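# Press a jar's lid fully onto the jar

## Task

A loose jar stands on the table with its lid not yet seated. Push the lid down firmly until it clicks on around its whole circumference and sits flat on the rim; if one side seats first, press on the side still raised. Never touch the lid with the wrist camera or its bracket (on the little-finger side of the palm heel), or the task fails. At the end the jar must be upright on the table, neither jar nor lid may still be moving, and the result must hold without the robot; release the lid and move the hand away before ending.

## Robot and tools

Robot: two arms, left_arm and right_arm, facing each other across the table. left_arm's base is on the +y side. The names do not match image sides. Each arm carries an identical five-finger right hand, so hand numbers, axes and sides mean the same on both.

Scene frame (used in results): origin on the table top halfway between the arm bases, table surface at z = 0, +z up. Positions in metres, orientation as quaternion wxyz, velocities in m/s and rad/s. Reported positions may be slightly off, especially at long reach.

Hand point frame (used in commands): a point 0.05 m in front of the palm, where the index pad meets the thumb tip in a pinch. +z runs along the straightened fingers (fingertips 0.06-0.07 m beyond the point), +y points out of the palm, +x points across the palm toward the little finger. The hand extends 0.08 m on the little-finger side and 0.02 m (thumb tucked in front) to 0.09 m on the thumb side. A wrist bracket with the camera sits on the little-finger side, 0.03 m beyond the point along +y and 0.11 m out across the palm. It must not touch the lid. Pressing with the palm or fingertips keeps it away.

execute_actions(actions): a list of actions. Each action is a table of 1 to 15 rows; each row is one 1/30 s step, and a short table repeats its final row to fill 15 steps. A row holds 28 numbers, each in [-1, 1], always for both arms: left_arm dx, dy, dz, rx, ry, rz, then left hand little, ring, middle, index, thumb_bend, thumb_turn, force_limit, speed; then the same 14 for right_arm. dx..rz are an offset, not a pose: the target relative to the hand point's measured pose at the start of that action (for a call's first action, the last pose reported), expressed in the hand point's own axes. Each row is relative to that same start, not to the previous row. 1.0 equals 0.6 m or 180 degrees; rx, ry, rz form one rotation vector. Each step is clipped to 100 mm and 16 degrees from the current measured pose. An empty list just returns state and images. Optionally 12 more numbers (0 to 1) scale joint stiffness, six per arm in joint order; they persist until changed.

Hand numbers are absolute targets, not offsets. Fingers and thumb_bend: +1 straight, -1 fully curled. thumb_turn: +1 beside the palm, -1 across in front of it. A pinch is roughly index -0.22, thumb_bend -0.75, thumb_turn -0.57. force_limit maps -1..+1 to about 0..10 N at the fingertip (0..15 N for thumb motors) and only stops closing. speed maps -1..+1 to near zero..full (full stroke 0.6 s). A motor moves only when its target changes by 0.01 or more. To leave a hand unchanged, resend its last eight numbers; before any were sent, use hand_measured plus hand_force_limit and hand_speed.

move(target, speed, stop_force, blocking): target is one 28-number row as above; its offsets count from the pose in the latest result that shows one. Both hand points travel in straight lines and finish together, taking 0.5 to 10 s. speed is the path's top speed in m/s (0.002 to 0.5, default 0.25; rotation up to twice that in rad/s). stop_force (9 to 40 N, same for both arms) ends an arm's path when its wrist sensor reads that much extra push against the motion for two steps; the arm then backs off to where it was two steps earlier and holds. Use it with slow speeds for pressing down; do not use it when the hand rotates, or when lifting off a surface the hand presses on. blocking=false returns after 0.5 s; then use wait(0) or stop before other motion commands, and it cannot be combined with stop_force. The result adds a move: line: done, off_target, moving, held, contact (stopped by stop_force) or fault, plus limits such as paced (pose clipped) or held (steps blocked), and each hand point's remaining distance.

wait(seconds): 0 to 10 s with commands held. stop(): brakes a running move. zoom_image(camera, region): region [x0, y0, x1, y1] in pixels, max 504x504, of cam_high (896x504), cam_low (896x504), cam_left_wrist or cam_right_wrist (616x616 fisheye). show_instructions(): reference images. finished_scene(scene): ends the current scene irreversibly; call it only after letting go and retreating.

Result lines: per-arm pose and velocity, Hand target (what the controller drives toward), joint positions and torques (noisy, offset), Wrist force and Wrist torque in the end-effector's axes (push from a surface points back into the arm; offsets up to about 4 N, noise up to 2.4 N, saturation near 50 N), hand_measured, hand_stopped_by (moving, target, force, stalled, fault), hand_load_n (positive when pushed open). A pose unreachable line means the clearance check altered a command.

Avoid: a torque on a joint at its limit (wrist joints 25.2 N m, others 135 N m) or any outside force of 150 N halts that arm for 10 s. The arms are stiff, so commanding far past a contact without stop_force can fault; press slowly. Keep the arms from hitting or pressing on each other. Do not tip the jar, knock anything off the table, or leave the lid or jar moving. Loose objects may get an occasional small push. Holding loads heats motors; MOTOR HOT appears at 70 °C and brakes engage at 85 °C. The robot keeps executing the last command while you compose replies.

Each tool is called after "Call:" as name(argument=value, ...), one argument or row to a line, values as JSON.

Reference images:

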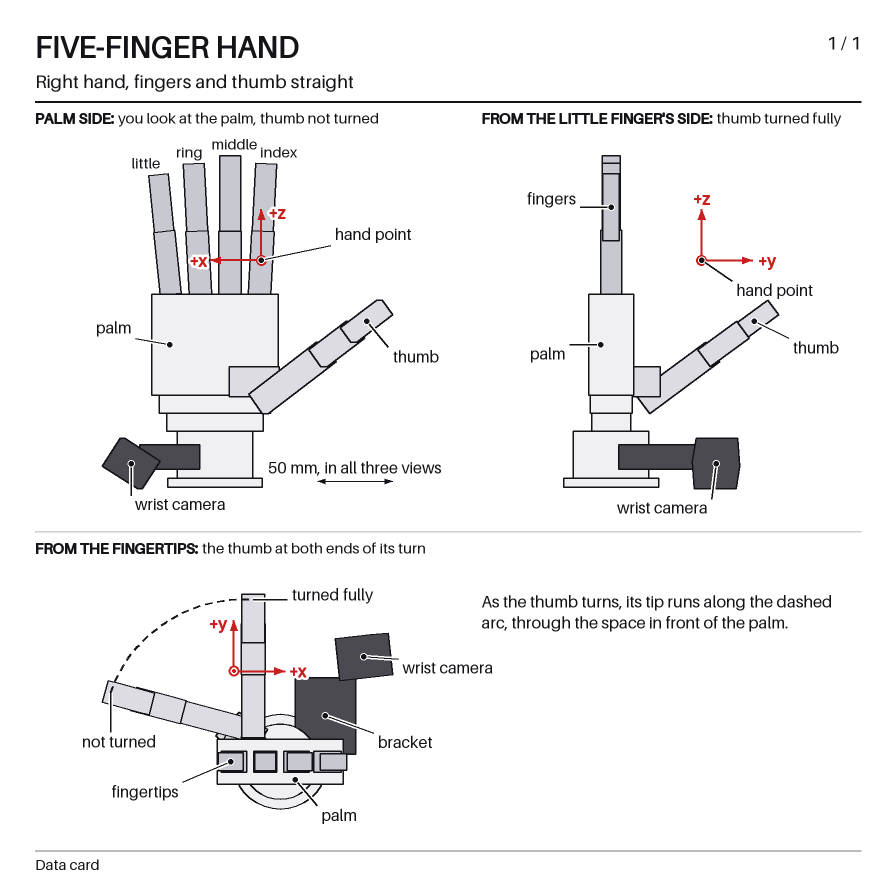

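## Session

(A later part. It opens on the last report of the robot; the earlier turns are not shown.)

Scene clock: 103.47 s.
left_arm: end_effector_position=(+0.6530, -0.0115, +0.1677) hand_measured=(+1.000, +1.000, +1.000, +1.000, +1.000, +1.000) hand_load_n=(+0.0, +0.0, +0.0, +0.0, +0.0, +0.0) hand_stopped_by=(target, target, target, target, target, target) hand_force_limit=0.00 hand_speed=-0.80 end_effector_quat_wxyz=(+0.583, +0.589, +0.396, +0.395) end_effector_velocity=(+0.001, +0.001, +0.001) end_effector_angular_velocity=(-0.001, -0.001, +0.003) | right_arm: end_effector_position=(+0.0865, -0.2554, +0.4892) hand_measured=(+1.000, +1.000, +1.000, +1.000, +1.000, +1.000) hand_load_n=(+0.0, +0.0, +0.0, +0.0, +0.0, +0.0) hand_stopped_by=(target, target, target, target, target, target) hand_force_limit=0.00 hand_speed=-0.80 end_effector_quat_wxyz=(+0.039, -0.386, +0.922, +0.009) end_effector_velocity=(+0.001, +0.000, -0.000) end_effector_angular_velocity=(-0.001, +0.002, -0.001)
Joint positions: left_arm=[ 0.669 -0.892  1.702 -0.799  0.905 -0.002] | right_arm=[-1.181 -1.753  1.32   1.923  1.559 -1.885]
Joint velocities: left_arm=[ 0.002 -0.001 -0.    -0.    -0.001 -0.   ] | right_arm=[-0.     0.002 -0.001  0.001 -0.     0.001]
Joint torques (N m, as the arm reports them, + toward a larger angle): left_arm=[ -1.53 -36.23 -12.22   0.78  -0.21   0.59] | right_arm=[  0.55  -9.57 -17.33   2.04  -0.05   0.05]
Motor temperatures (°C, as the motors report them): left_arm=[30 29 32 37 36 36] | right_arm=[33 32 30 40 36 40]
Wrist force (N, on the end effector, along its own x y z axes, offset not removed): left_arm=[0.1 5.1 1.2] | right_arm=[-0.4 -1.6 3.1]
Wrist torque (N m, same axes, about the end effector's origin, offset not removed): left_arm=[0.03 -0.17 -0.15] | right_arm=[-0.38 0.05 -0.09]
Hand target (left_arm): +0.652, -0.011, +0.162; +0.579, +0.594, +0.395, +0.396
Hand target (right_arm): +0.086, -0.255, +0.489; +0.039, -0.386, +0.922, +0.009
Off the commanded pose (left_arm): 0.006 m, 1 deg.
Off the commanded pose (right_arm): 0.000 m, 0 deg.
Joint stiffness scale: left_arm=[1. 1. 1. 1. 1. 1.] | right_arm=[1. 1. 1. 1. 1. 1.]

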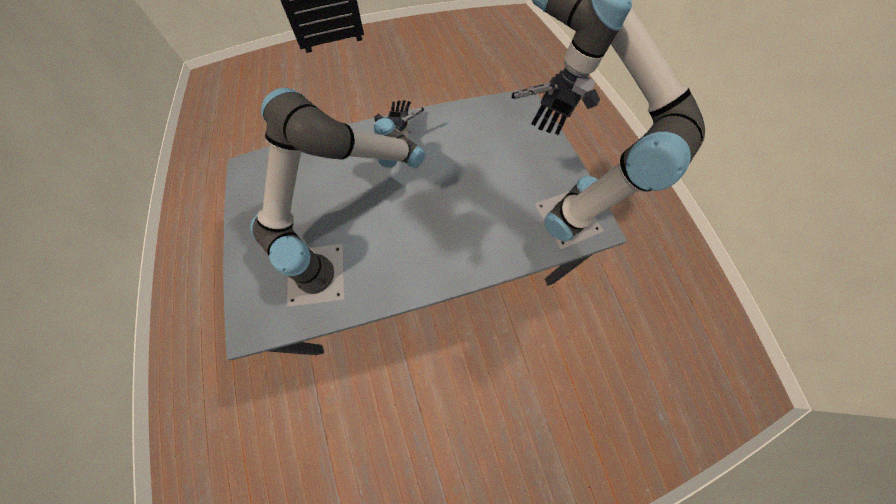

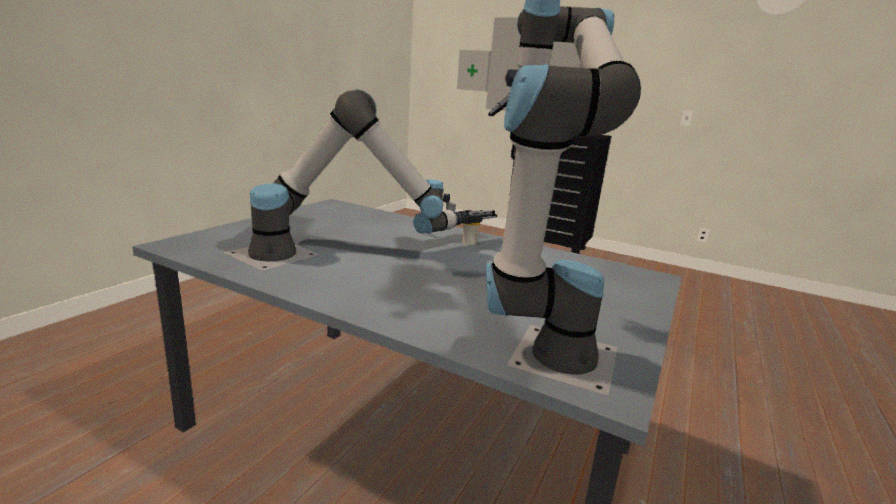

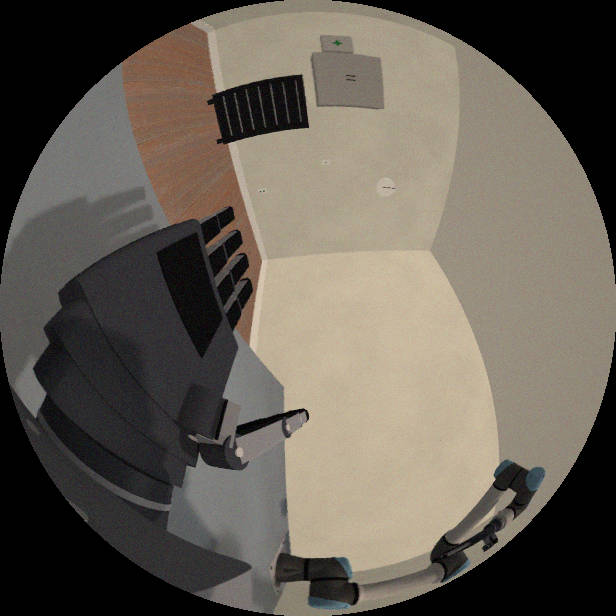

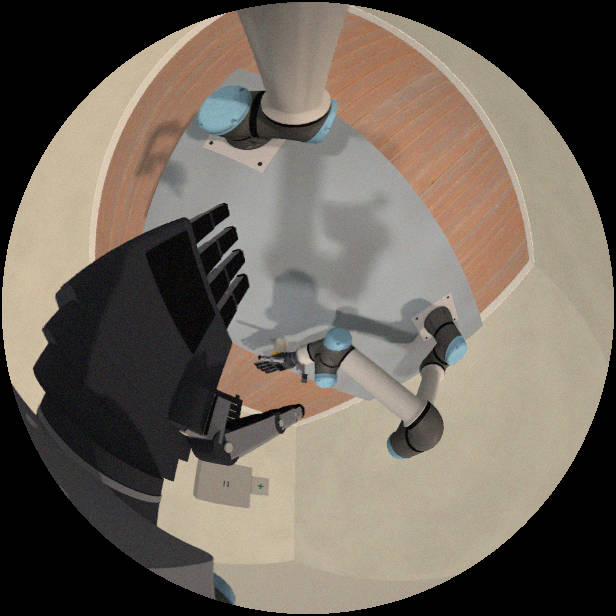

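Call:
move(
  target=[0.0048,-0.0348,-0.0062,0.00805,0,0.0063,1,1,1,1,1,1,0,-0.8, 0,0,0,0,0,0,1,1,1,1,1,1,0,-0.8],
  speed=0.015,
)

Scene clock: 115.37 s.
left_arm: end_effector_position=(+0.6527, -0.0110, +0.1675) hand_measured=(+1.000, +1.000, +1.000, +1.000, +1.000, +1.000) hand_load_n=(+0.0, +0.0, +0.0, +0.0, +0.0, +0.0) hand_stopped_by=(target, target, target, target, target, target) hand_force_limit=0.00 hand_speed=-0.80 end_effector_quat_wxyz=(+0.584, +0.588, +0.396, +0.395) end_effector_velocity=(-0.001, -0.001, -0.000) end_effector_angular_velocity=(-0.001, -0.001, -0.002) | right_arm: end_effector_position=(+0.0865, -0.2554, +0.4892) hand_measured=(+1.000, +1.000, +1.000, +1.000, +1.000, +1.000) hand_load_n=(+0.0, +0.0, +0.0, +0.0, +0.0, +0.0) hand_stopped_by=(target, target, target, target, target, target) hand_force_limit=0.00 hand_speed=-0.80 end_effector_quat_wxyz=(+0.039, -0.386, +0.922, +0.009) end_effector_velocity=(+0.001, +0.000, -0.001) end_effector_angular_velocity=(-0.001, +0.003, -0.002)
Joint positions: left_arm=[ 0.669 -0.892  1.705 -0.807  0.905 -0.002] | right_arm=[-1.181 -1.753  1.32   1.923  1.559 -1.885]
Joint velocities: left_arm=[-0.001  0.     0.001 -0.002  0.001  0.   ] | right_arm=[-0.001  0.002  0.     0.001  0.     0.002]
Joint torques (N m, as the arm reports them, + toward a larger angle): left_arm=[ -1.91 -26.86  -4.33   1.81  -0.24   0.05] | right_arm=[  0.07  -9.67 -17.48   2.17  -0.09   0.17]
Motor temperatures (°C, as the motors report them): left_arm=[30 29 32 37 36 36] | right_arm=[33 32 30 40 36 40]
Wrist force (N, on the end effector, along its own x y z axes, offset not removed): left_arm=[-2.9 16.9 4.6] | right_arm=[2.6 -0.1 0.0]
Wrist torque (N m, same axes, about the end effector's origin, offset not removed): left_arm=[0.21 0.12 -0.16] | right_arm=[0.06 -0.35 -0.02]
Hand target (left_arm): +0.650, -0.007, +0.147; +0.571, +0.601, +0.395, +0.396
Hand target (right_arm): +0.086, -0.255, +0.489; +0.039, -0.386, +0.922, +0.009
Off the commanded pose (left_arm): 0.021 m, 2 deg.
Off the commanded pose (right_arm): 0.000 m, 0 deg.
Joint stiffness scale: left_arm=[1. 1. 1. 1. 1. 1.] | right_arm=[1. 1. 1. 1. 1. 1.]
move: off_target (left_arm)

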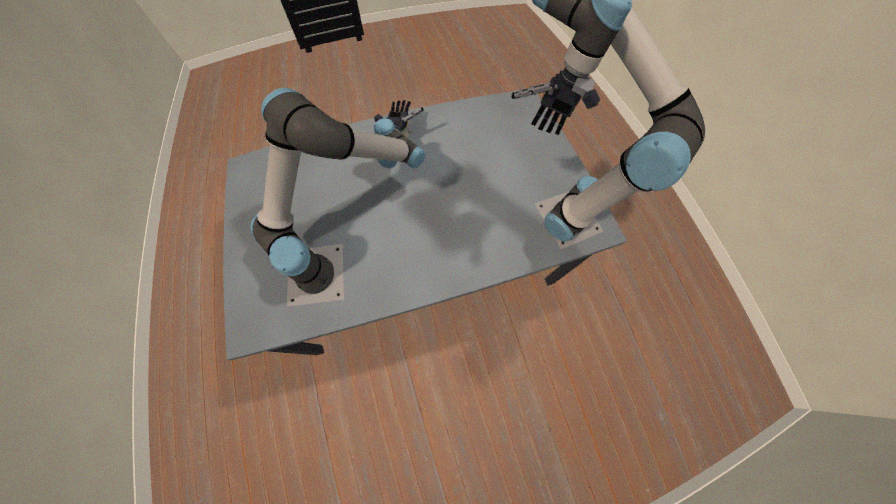

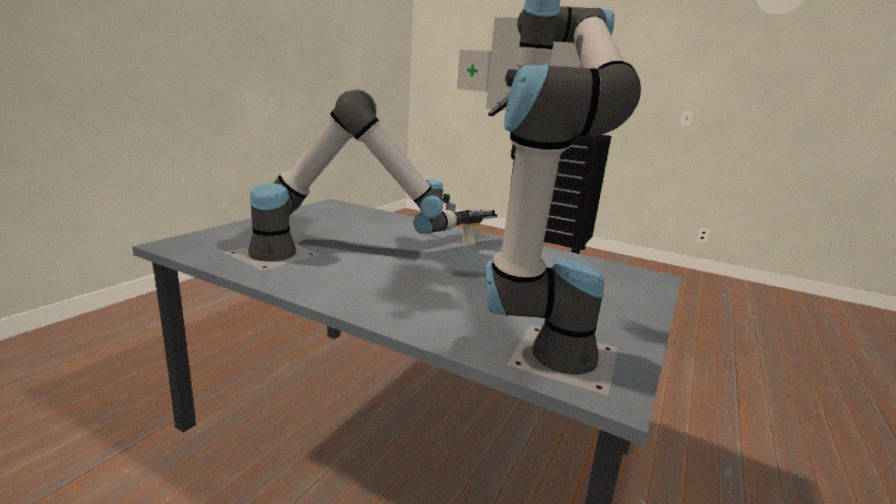

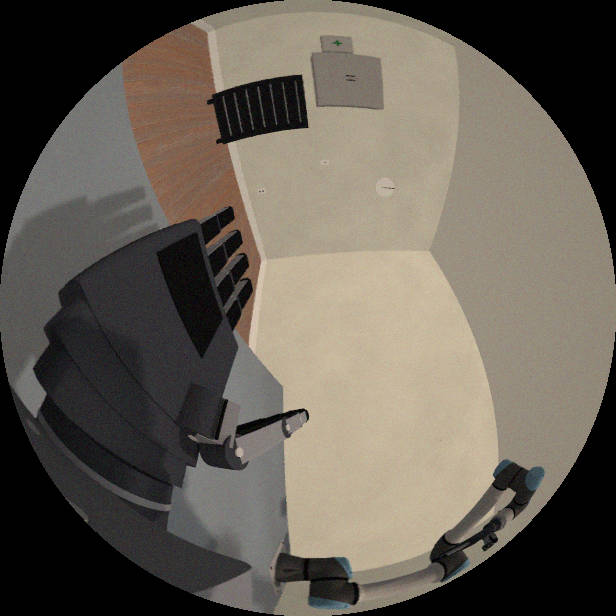

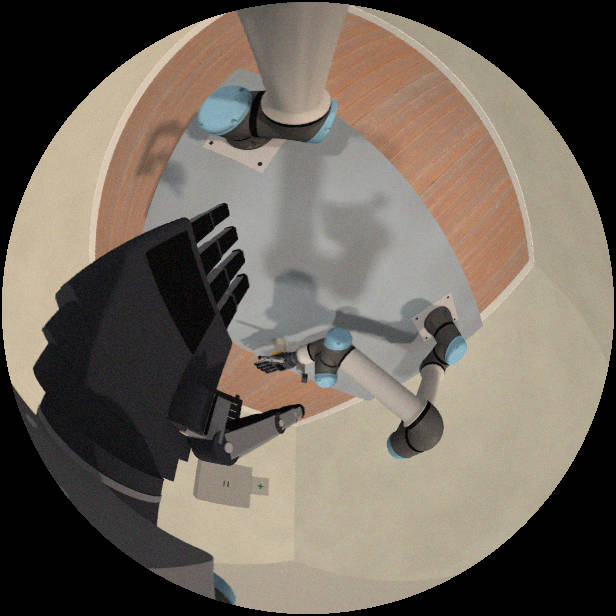

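Call:
move(
  target=[0.0088,-0.0768,-0.0113,0.019,0,0.015,1,1,1,1,1,1,0,-0.8, 0,0,0,0,0,0,1,1,1,1,1,1,0,-0.8],
  speed=0.05,
)

Scene clock: 128.30 s.
left_arm: end_effector_position=(+0.6523, -0.0103, +0.1647) hand_measured=(+1.000, +1.000, +1.000, +1.000, +1.000, +1.000) hand_load_n=(+0.0, +0.0, +0.0, +0.0, +0.0, +0.0) hand_stopped_by=(target, target, target, target, target, target) hand_force_limit=0.00 hand_speed=-0.80 end_effector_quat_wxyz=(+0.584, +0.588, +0.396, +0.395) end_effector_velocity=(-0.000, -0.000, -0.000) end_effector_angular_velocity=(-0.001, -0.000, -0.000) | right_arm: end_effector_position=(+0.0865, -0.2554, +0.4892) hand_measured=(+1.000, +1.000, +1.000, +1.000, +1.000, +1.000) hand_load_n=(+0.0, +0.0, +0.0, +0.0, +0.0, +0.0) hand_stopped_by=(target, target, target, target, target, target) hand_force_limit=0.00 hand_speed=-0.80 end_effector_quat_wxyz=(+0.039, -0.386, +0.922, +0.009) end_effector_velocity=(-0.000, +0.000, +0.000) end_effector_angular_velocity=(+0.000, -0.001, +0.002)
Joint positions: left_arm=[ 0.669 -0.888  1.708 -0.814  0.905 -0.002] | right_arm=[-1.181 -1.753  1.32   1.923  1.559 -1.885]
Joint velocities: left_arm=[-0.001  0.     0.001 -0.002 -0.    -0.   ] | right_arm=[ 0.001  0.    -0.001  0.     0.    -0.001]
Joint torques (N m, as the arm reports them, + toward a larger angle): left_arm=[ -2.05 -11.23   5.84   6.13  -0.23   0.42] | right_arm=[  0.28  -9.74 -17.71   2.13   0.03   0.09]
Motor temperatures (°C, as the motors report them): left_arm=[30 29 32 37 36 36] | right_arm=[33 32 30 40 36 40]
Wrist force (N, on the end effector, along its own x y z axes, offset not removed): left_arm=[-0.1 45.6 2.8] | right_arm=[1.1 -3.6 3.6]
Wrist torque (N m, same axes, about the end effector's origin, offset not removed): left_arm=[1.80 -0.04 0.45] | right_arm=[-0.71 -0.20 -0.04]
Hand target (left_arm): +0.648, -0.002, +0.123; +0.557, +0.614, +0.393, +0.397
Hand target (right_arm): +0.086, -0.255, +0.489; +0.039, -0.386, +0.922, +0.009
Off the commanded pose (left_arm): 0.044 m, 4 deg.
Off the commanded pose (right_arm): 0.000 m, 0 deg.
Joint stiffness scale: left_arm=[1. 1. 1. 1. 1. 1.] | right_arm=[1. 1. 1. 1. 1. 1.]
move: off_target (left_arm)

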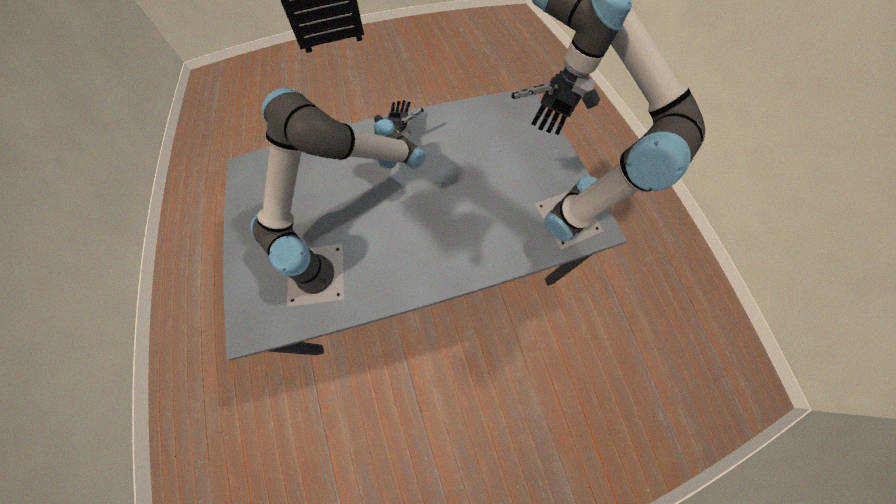

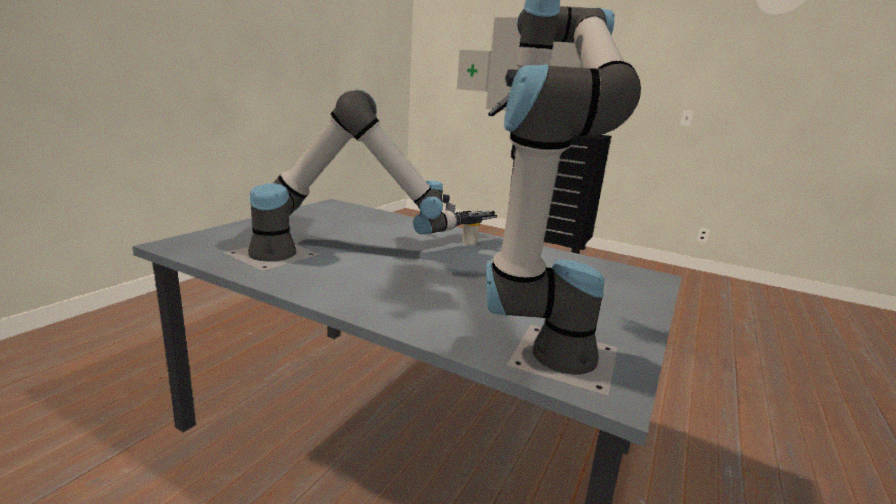

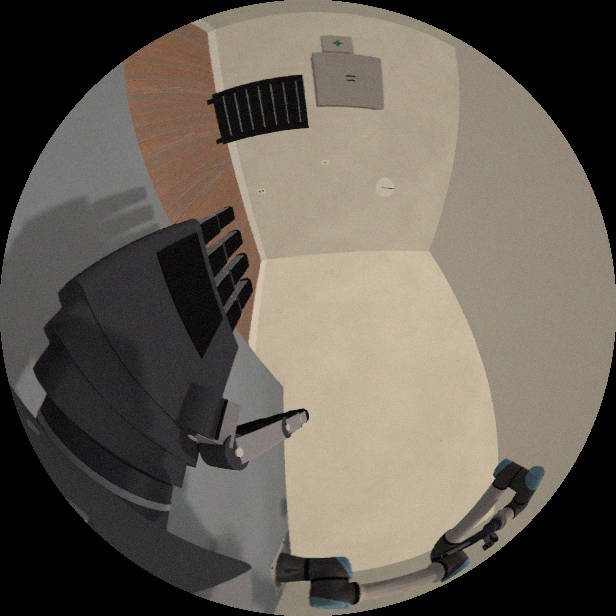

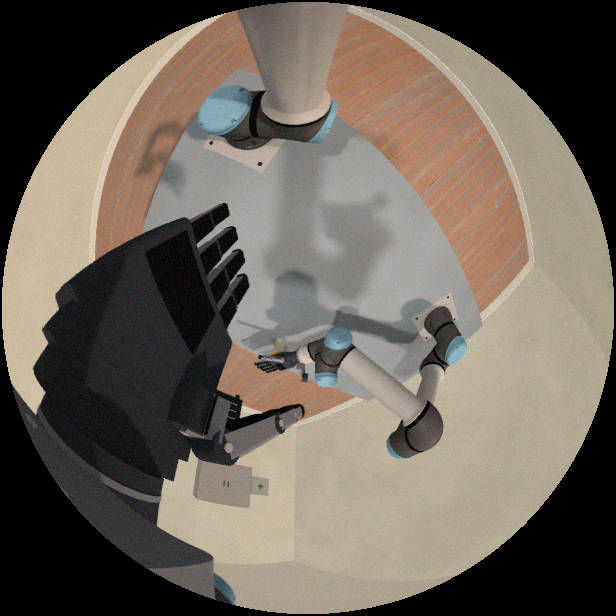

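Call:
zoom_image(
  camera="cam_low",
  region=[440, 195, 500, 250],
)

Call:
zoom_image(
  camera="cam_right_wrist",
  region=[250, 325, 310, 385],
)

Region (440, 195, 500, 250) of cam_low's 896x504 image, scaled by 8.400, with more detail than that image has; it fills the top 462 rows of this view, and the rest is white.

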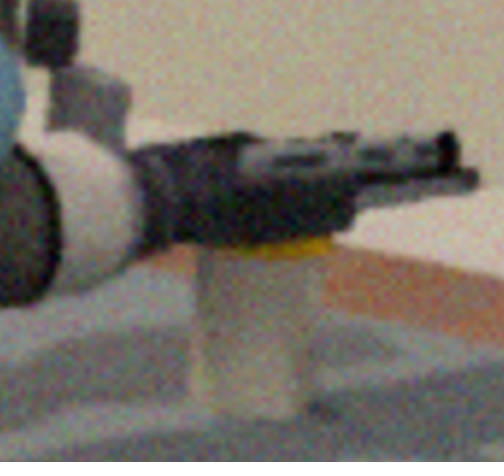

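Region (250, 325, 310, 385) of cam_right_wrist's 616x616 image, scaled by 8.400, with more detail than that image has.

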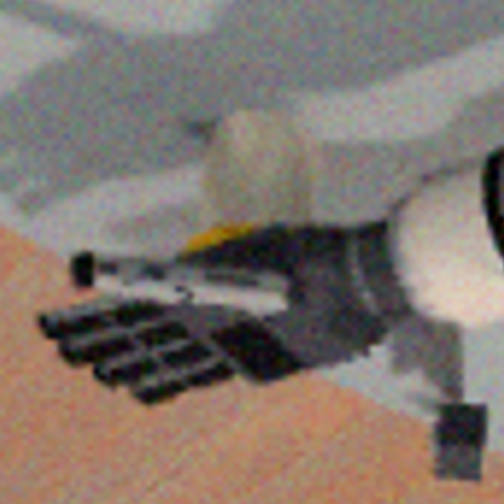

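Call:
execute_actions(
  actions=[
    [[0.0084,-0.0759,-0.0107,0.0199,0,0.0157,1,1,1,1,1,1,0,-0.8,0,0,0,0,0,0,1,1,1,1,1,1,0,-0.8],[0.0084,-0.0759,-0.0107,0.0199,0,0.0157,1,1,1,1,1,1,0,-0.8,0,0,0,0,0,0,1,1,1,1,1,1,0,-0.8],[0.0088,-0.0796,-0.0112,0.0208,0,0.0164,1,1,1,1,1,1,0,-0.8,0,0,0,0,0,0,1,1,1,1,1,1,0,-0.8],[0.0088,-0.0796,-0.0112,0.0208,0,0.0164,1,1,1,1,1,1,0,-0.8,0,0,0,0,0,0,1,1,1,1,1,1,0,-0.8],[0.0092,-0.0833,-0.0117,0.0217,0,0.0171,1,1,1,1,1,1,0,-0.8,0,0,0,0,0,0,1,1,1,1,1,1,0,-0.8],[0.0092,-0.0833,-0.0117,0.0217,0,0.0171,1,1,1,1,1,1,0,-0.8,0,0,0,0,0,0,1,1,1,1,1,1,0,-0.8],[0.0096,-0.087,-0.0122,0.0226,0,0.0178,1,1,1,1,1,1,0,-0.8,0,0,0,0,0,0,1,1,1,1,1,1,0,-0.8],[0.0096,-0.087,-0.0122,0.0226,0,0.0178,1,1,1,1,1,1,0,-0.8,0,0,0,0,0,0,1,1,1,1,1,1,0,-0.8],[0.01,-0.0907,-0.0127,0.0235,0,0.0185,1,1,1,1,1,1,0,-0.8,0,0,0,0,0,0,1,1,1,1,1,1,0,-0.8],[0.0103,-0.0943,-0.0132,0.02445,0,0.0192,1,1,1,1,1,1,0,-0.8,0,0,0,0,0,0,1,1,1,1,1,1,0,-0.8]],
  ],
)

Call:
wait(
  seconds=0.3,
)

Scene clock: 139.43 s.
left_arm: end_effector_position=(+0.6522, -0.0101, +0.1644) hand_measured=(+1.000, +1.000, +1.000, +1.000, +1.000, +1.000) hand_load_n=(+0.0, +0.0, +0.0, +0.0, +0.0, +0.0) hand_stopped_by=(target, target, target, target, target, target) hand_force_limit=0.00 hand_speed=-0.80 end_effector_quat_wxyz=(+0.585, +0.588, +0.396, +0.395) end_effector_velocity=(+0.000, +0.001, -0.001) end_effector_angular_velocity=(-0.000, +0.000, +0.001) | right_arm: end_effector_position=(+0.0865, -0.2554, +0.4892) hand_measured=(+1.000, +1.000, +1.000, +1.000, +1.000, +1.000) hand_load_n=(+0.0, +0.0, +0.0, +0.0, +0.0, +0.0) hand_stopped_by=(target, target, target, target, target, target) hand_force_limit=0.00 hand_speed=-0.80 end_effector_quat_wxyz=(+0.039, -0.386, +0.922, +0.009) end_effector_velocity=(+0.000, +0.000, -0.000) end_effector_angular_velocity=(-0.000, +0.000, -0.001)
Joint positions: left_arm=[ 0.669 -0.888  1.709 -0.816  0.905 -0.003] | right_arm=[-1.181 -1.753  1.32   1.923  1.559 -1.885]
Joint velocities: left_arm=[ 0.001  0.001  0.001 -0.002  0.    -0.   ] | right_arm=[-0.001  0.001 -0.    -0.     0.     0.001]
Joint torques (N m, as the arm reports them, + toward a larger angle): left_arm=[-1.99 -2.94 11.12  8.42 -0.23  0.38] | right_arm=[  0.2  -10.22 -17.15   1.98  -0.01   0.25]
Motor temperatures (°C, as the motors report them): left_arm=[30 29 32 37 36 36] | right_arm=[33 32 30 40 36 40]
Wrist force (N, on the end effector, along its own x y z axes, offset not removed): left_arm=[1.6 50.0 5.5] | right_arm=[0.3 -1.2 3.3]
Wrist torque (N m, same axes, about the end effector's origin, offset not removed): left_arm=[0.96 -0.28 0.68] | right_arm=[-0.32 -0.11 0.07]
Hand target (left_arm): +0.646, +0.001, +0.110; +0.549, +0.622, +0.393, +0.397
Hand target (right_arm): +0.086, -0.255, +0.489; +0.039, -0.386, +0.922, +0.009
Off the commanded pose (left_arm): 0.057 m, 6 deg.
Off the commanded pose (right_arm): 0.000 m, 0 deg.
Joint stiffness scale: left_arm=[1. 1. 1. 1. 1. 1.] | right_arm=[1. 1. 1. 1. 1. 1.]

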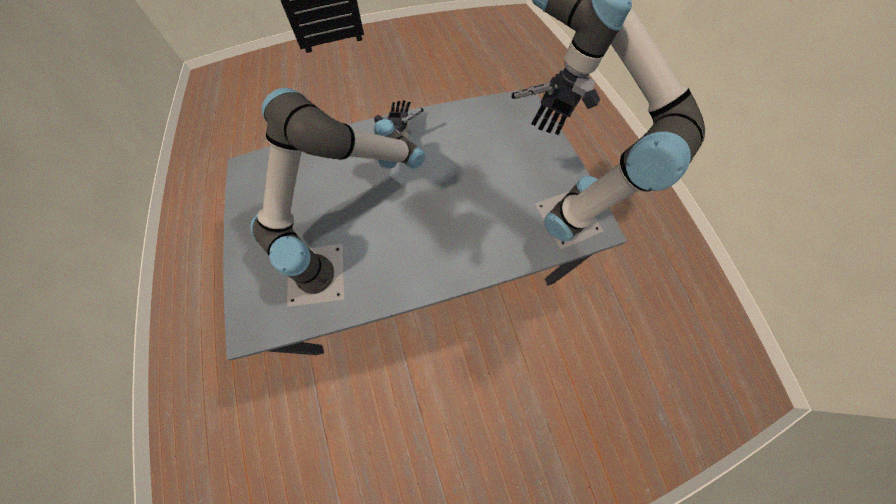

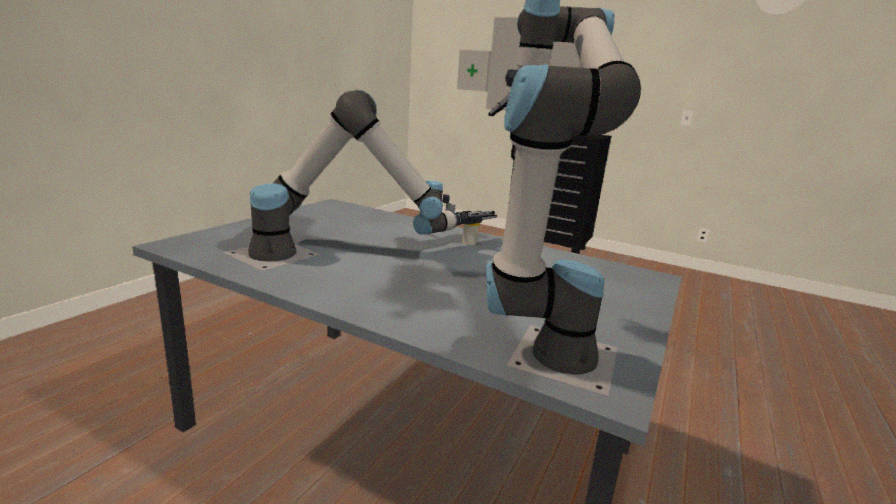

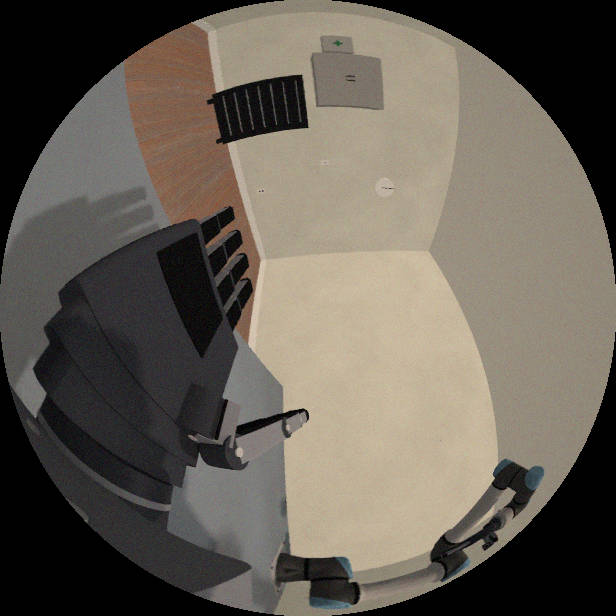

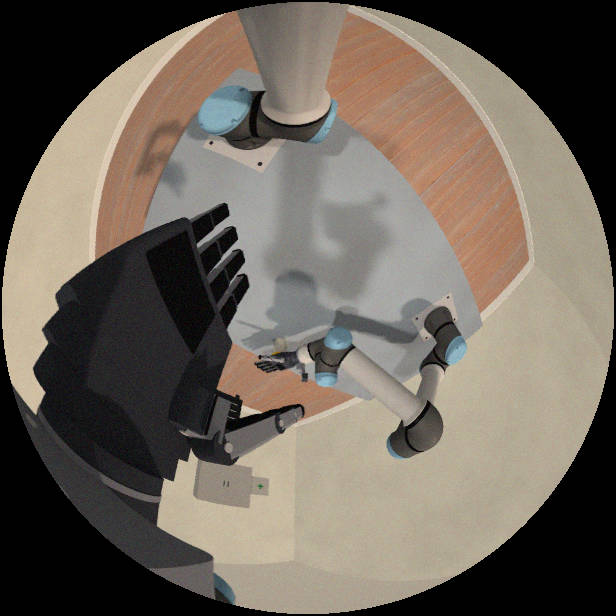

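Scene clock: 139.73 s.
left_arm: end_effector_position=(+0.6522, -0.0101, +0.1644) hand_measured=(+1.000, +1.000, +1.000, +1.000, +1.000, +1.000) hand_load_n=(+0.0, +0.0, +0.0, +0.0, +0.0, +0.0) hand_stopped_by=(target, target, target, target, target, target) hand_force_limit=0.00 hand_speed=-0.80 end_effector_quat_wxyz=(+0.585, +0.588, +0.396, +0.395) end_effector_velocity=(+0.001, +0.000, -0.000) end_effector_angular_velocity=(-0.000, +0.000, +0.000) | right_arm: end_effector_position=(+0.0865, -0.2554, +0.4892) hand_measured=(+1.000, +1.000, +1.000, +1.000, +1.000, +1.000) hand_load_n=(+0.0, +0.0, +0.0, +0.0, +0.0, +0.0) hand_stopped_by=(target, target, target, target, target, target) hand_force_limit=0.00 hand_speed=-0.80 end_effector_quat_wxyz=(+0.039, -0.386, +0.922, +0.009) end_effector_velocity=(-0.000, -0.000, +0.000) end_effector_angular_velocity=(-0.000, +0.000, +0.001)
Joint positions: left_arm=[ 0.669 -0.888  1.709 -0.816  0.905 -0.003] | right_arm=[-1.181 -1.753  1.32   1.923  1.559 -1.885]
Joint velocities: left_arm=[ 0.001  0.001 -0.001 -0.     0.001 -0.   ] | right_arm=[ 0.    -0.    -0.     0.001 -0.    -0.   ]
Joint torques (N m, as the arm reports them, + toward a larger angle): left_arm=[-2.63 -2.51 11.88  8.49 -0.35  0.35] | right_arm=[  0.34  -9.62 -16.02   2.05  -0.02   0.21]
Motor temperatures (°C, as the motors report them): left_arm=[30 29 32 37 36 36] | right_arm=[33 32 30 40 36 40]
Wrist force (N, on the end effector, along its own x y z axes, offset not removed): left_arm=[-1.6 50.0 7.7] | right_arm=[-0.2 -2.3 0.9]
Wrist torque (N m, same axes, about the end effector's origin, offset not removed): left_arm=[0.74 -0.03 0.34] | right_arm=[-0.25 0.20 -0.03]
Hand target (left_arm): +0.646, +0.001, +0.110; +0.549, +0.622, +0.393, +0.397
Hand target (right_arm): +0.086, -0.255, +0.489; +0.039, -0.386, +0.922, +0.009
Off the commanded pose (left_arm): 0.057 m, 6 deg.
Off the commanded pose (right_arm): 0.000 m, 0 deg.
Joint stiffness scale: left_arm=[1. 1. 1. 1. 1. 1.] | right_arm=[1. 1. 1. 1. 1. 1.]
wait: 0.30 s; at rest by 0.17 s

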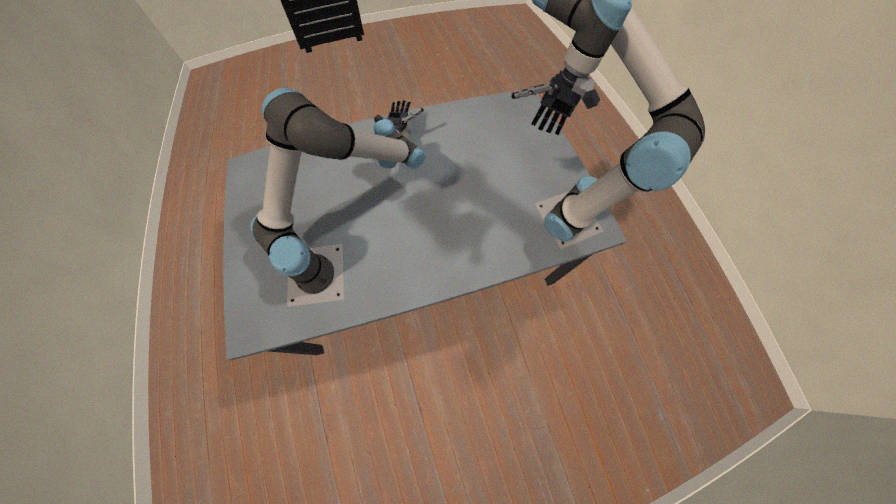

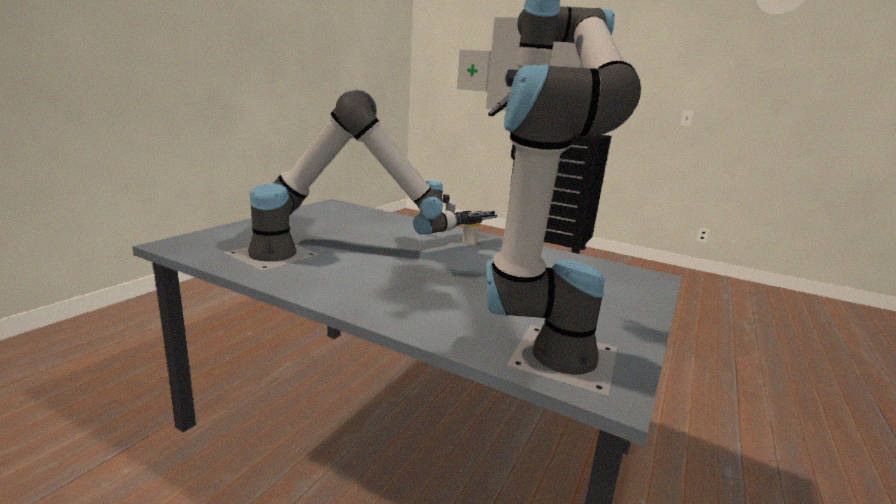

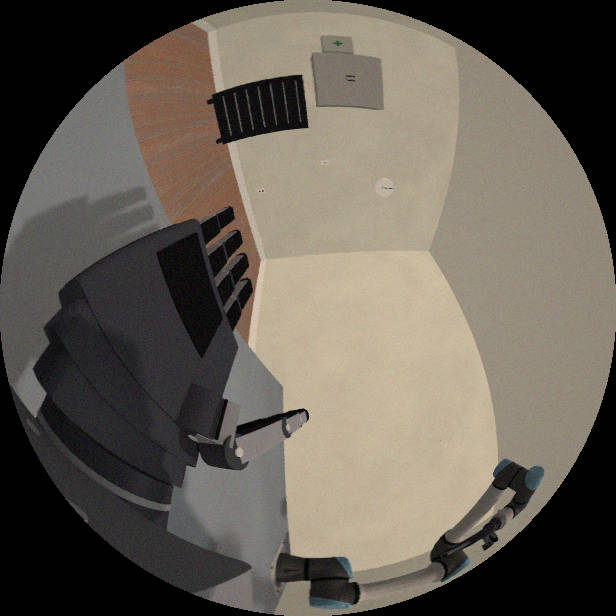

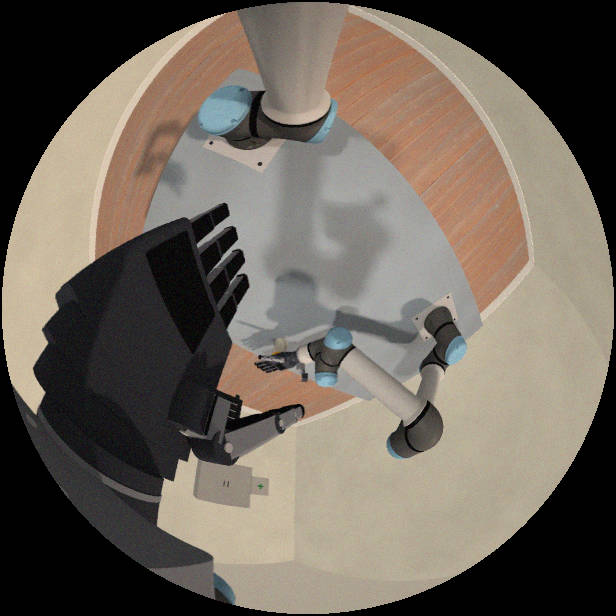

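Call:
execute_actions(
  actions=[
    [[0.0102,-0.093,-0.0131,0.0239,0,0.0187,1,1,1,1,1,1,0,-0.8,0,0,0,0,0,0,1,1,1,1,1,1,0,-0.8],[0.0101,-0.0921,-0.013,0.0233,0,0.0183,1,1,1,1,1,1,0,-0.8,0,0,0,0,0,0,1,1,1,1,1,1,0,-0.8],[0.01,-0.0913,-0.0129,0.0227,0,0.0178,1,1,1,1,1,1,0,-0.8,0,0,0,0,0,0,1,1,1,1,1,1,0,-0.8]],
  ],
)

Scene clock: 145.73 s.
left_arm: end_effector_position=(+0.6520, -0.0098, +0.1647) hand_measured=(+1.000, +1.000, +1.000, +1.000, +1.000, +1.000) hand_load_n=(+0.0, +0.0, +0.0, +0.0, +0.0, +0.0) hand_stopped_by=(target, target, target, target, target, target) hand_force_limit=0.00 hand_speed=-0.80 end_effector_quat_wxyz=(+0.586, +0.586, +0.396, +0.395) end_effector_velocity=(-0.000, -0.000, +0.001) end_effector_angular_velocity=(-0.001, -0.001, -0.001) | right_arm: end_effector_position=(+0.0865, -0.2554, +0.4892) hand_measured=(+1.000, +1.000, +1.000, +1.000, +1.000, +1.000) hand_load_n=(+0.0, +0.0, +0.0, +0.0, +0.0, +0.0) hand_stopped_by=(target, target, target, target, target, target) hand_force_limit=0.00 hand_speed=-0.80 end_effector_quat_wxyz=(+0.039, -0.386, +0.922, +0.009) end_effector_velocity=(+0.000, +0.000, -0.000) end_effector_angular_velocity=(-0.001, +0.001, +0.001)
Joint positions: left_arm=[ 0.669 -0.887  1.711 -0.823  0.905 -0.003] | right_arm=[-1.181 -1.753  1.32   1.923  1.559 -1.885]
Joint velocities: left_arm=[-0.    -0.001  0.001 -0.002  0.001  0.   ] | right_arm=[-0.     0.001  0.     0.    -0.    -0.001]
Joint torques (N m, as the arm reports them, + toward a larger angle): left_arm=[-1.88 -2.3   9.78  7.77 -0.39  0.11] | right_arm=[  0.73 -10.14 -16.93   2.12   0.06   0.19]
Motor temperatures (°C, as the motors report them): left_arm=[30 29 32 37 36 36] | right_arm=[33 32 30 40 36 40]
Wrist force (N, on the end effector, along its own x y z axes, offset not removed): left_arm=[-3.6 50.0 3.6] | right_arm=[-2.4 0.1 0.4]
Wrist torque (N m, same axes, about the end effector's origin, offset not removed): left_arm=[1.47 0.46 1.02] | right_arm=[0.01 0.34 -0.17]
Hand target (left_arm): +0.646, +0.000, +0.111; +0.552, +0.619, +0.393, +0.397
Hand target (right_arm): +0.086, -0.255, +0.489; +0.039, -0.386, +0.922, +0.009
Off the commanded pose (left_arm): 0.056 m, 5 deg.
Off the commanded pose (right_arm): 0.000 m, 0 deg.
Joint stiffness scale: left_arm=[1. 1. 1. 1. 1. 1.] | right_arm=[1. 1. 1. 1. 1. 1.]

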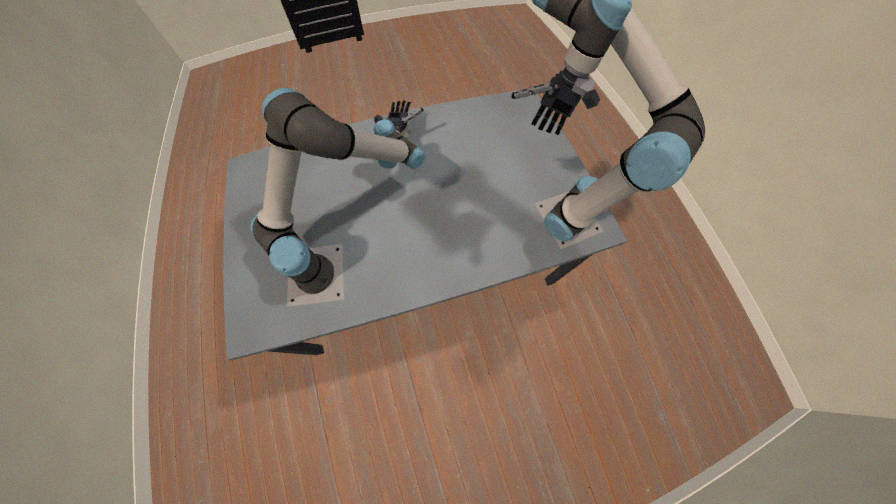

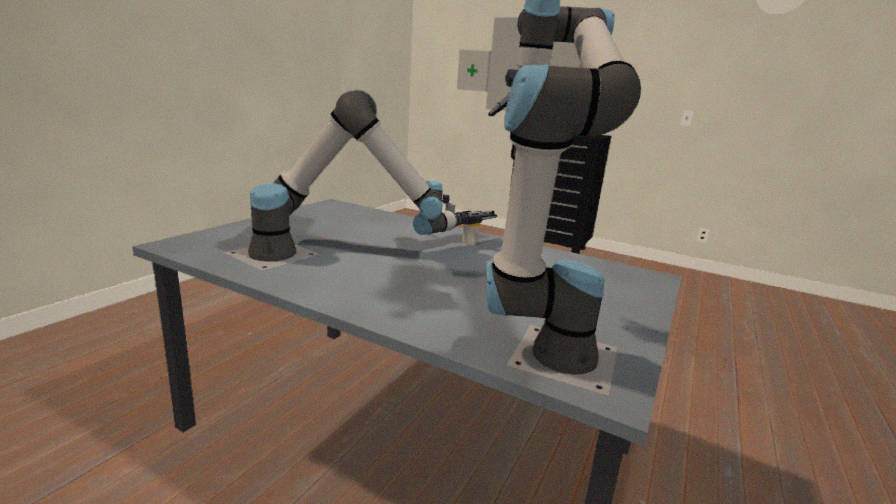

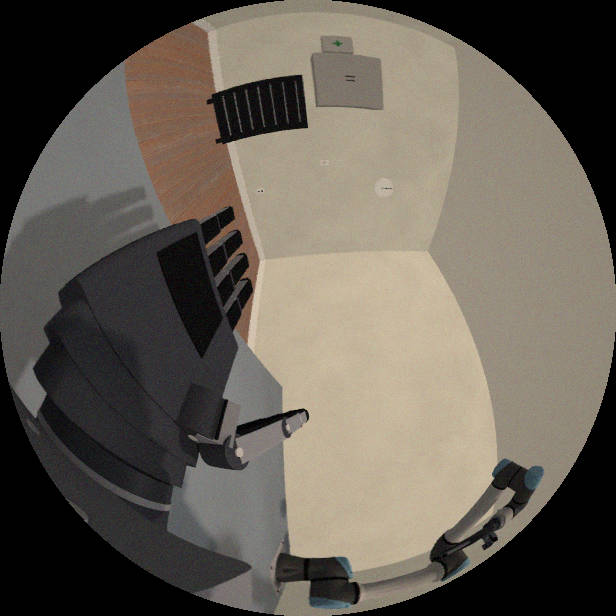

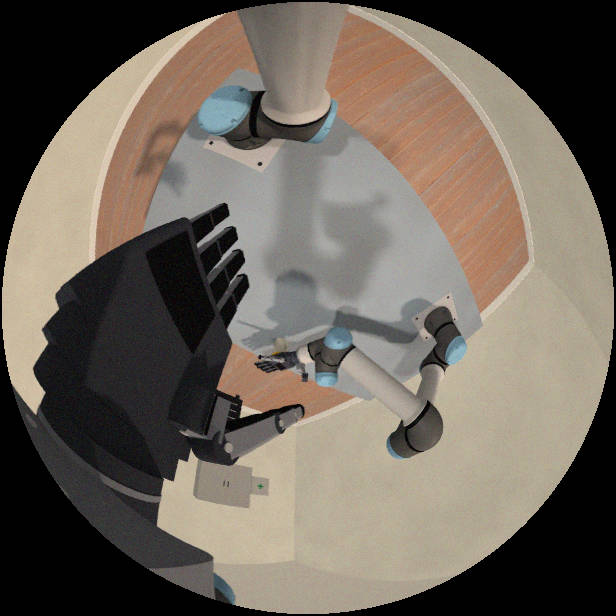

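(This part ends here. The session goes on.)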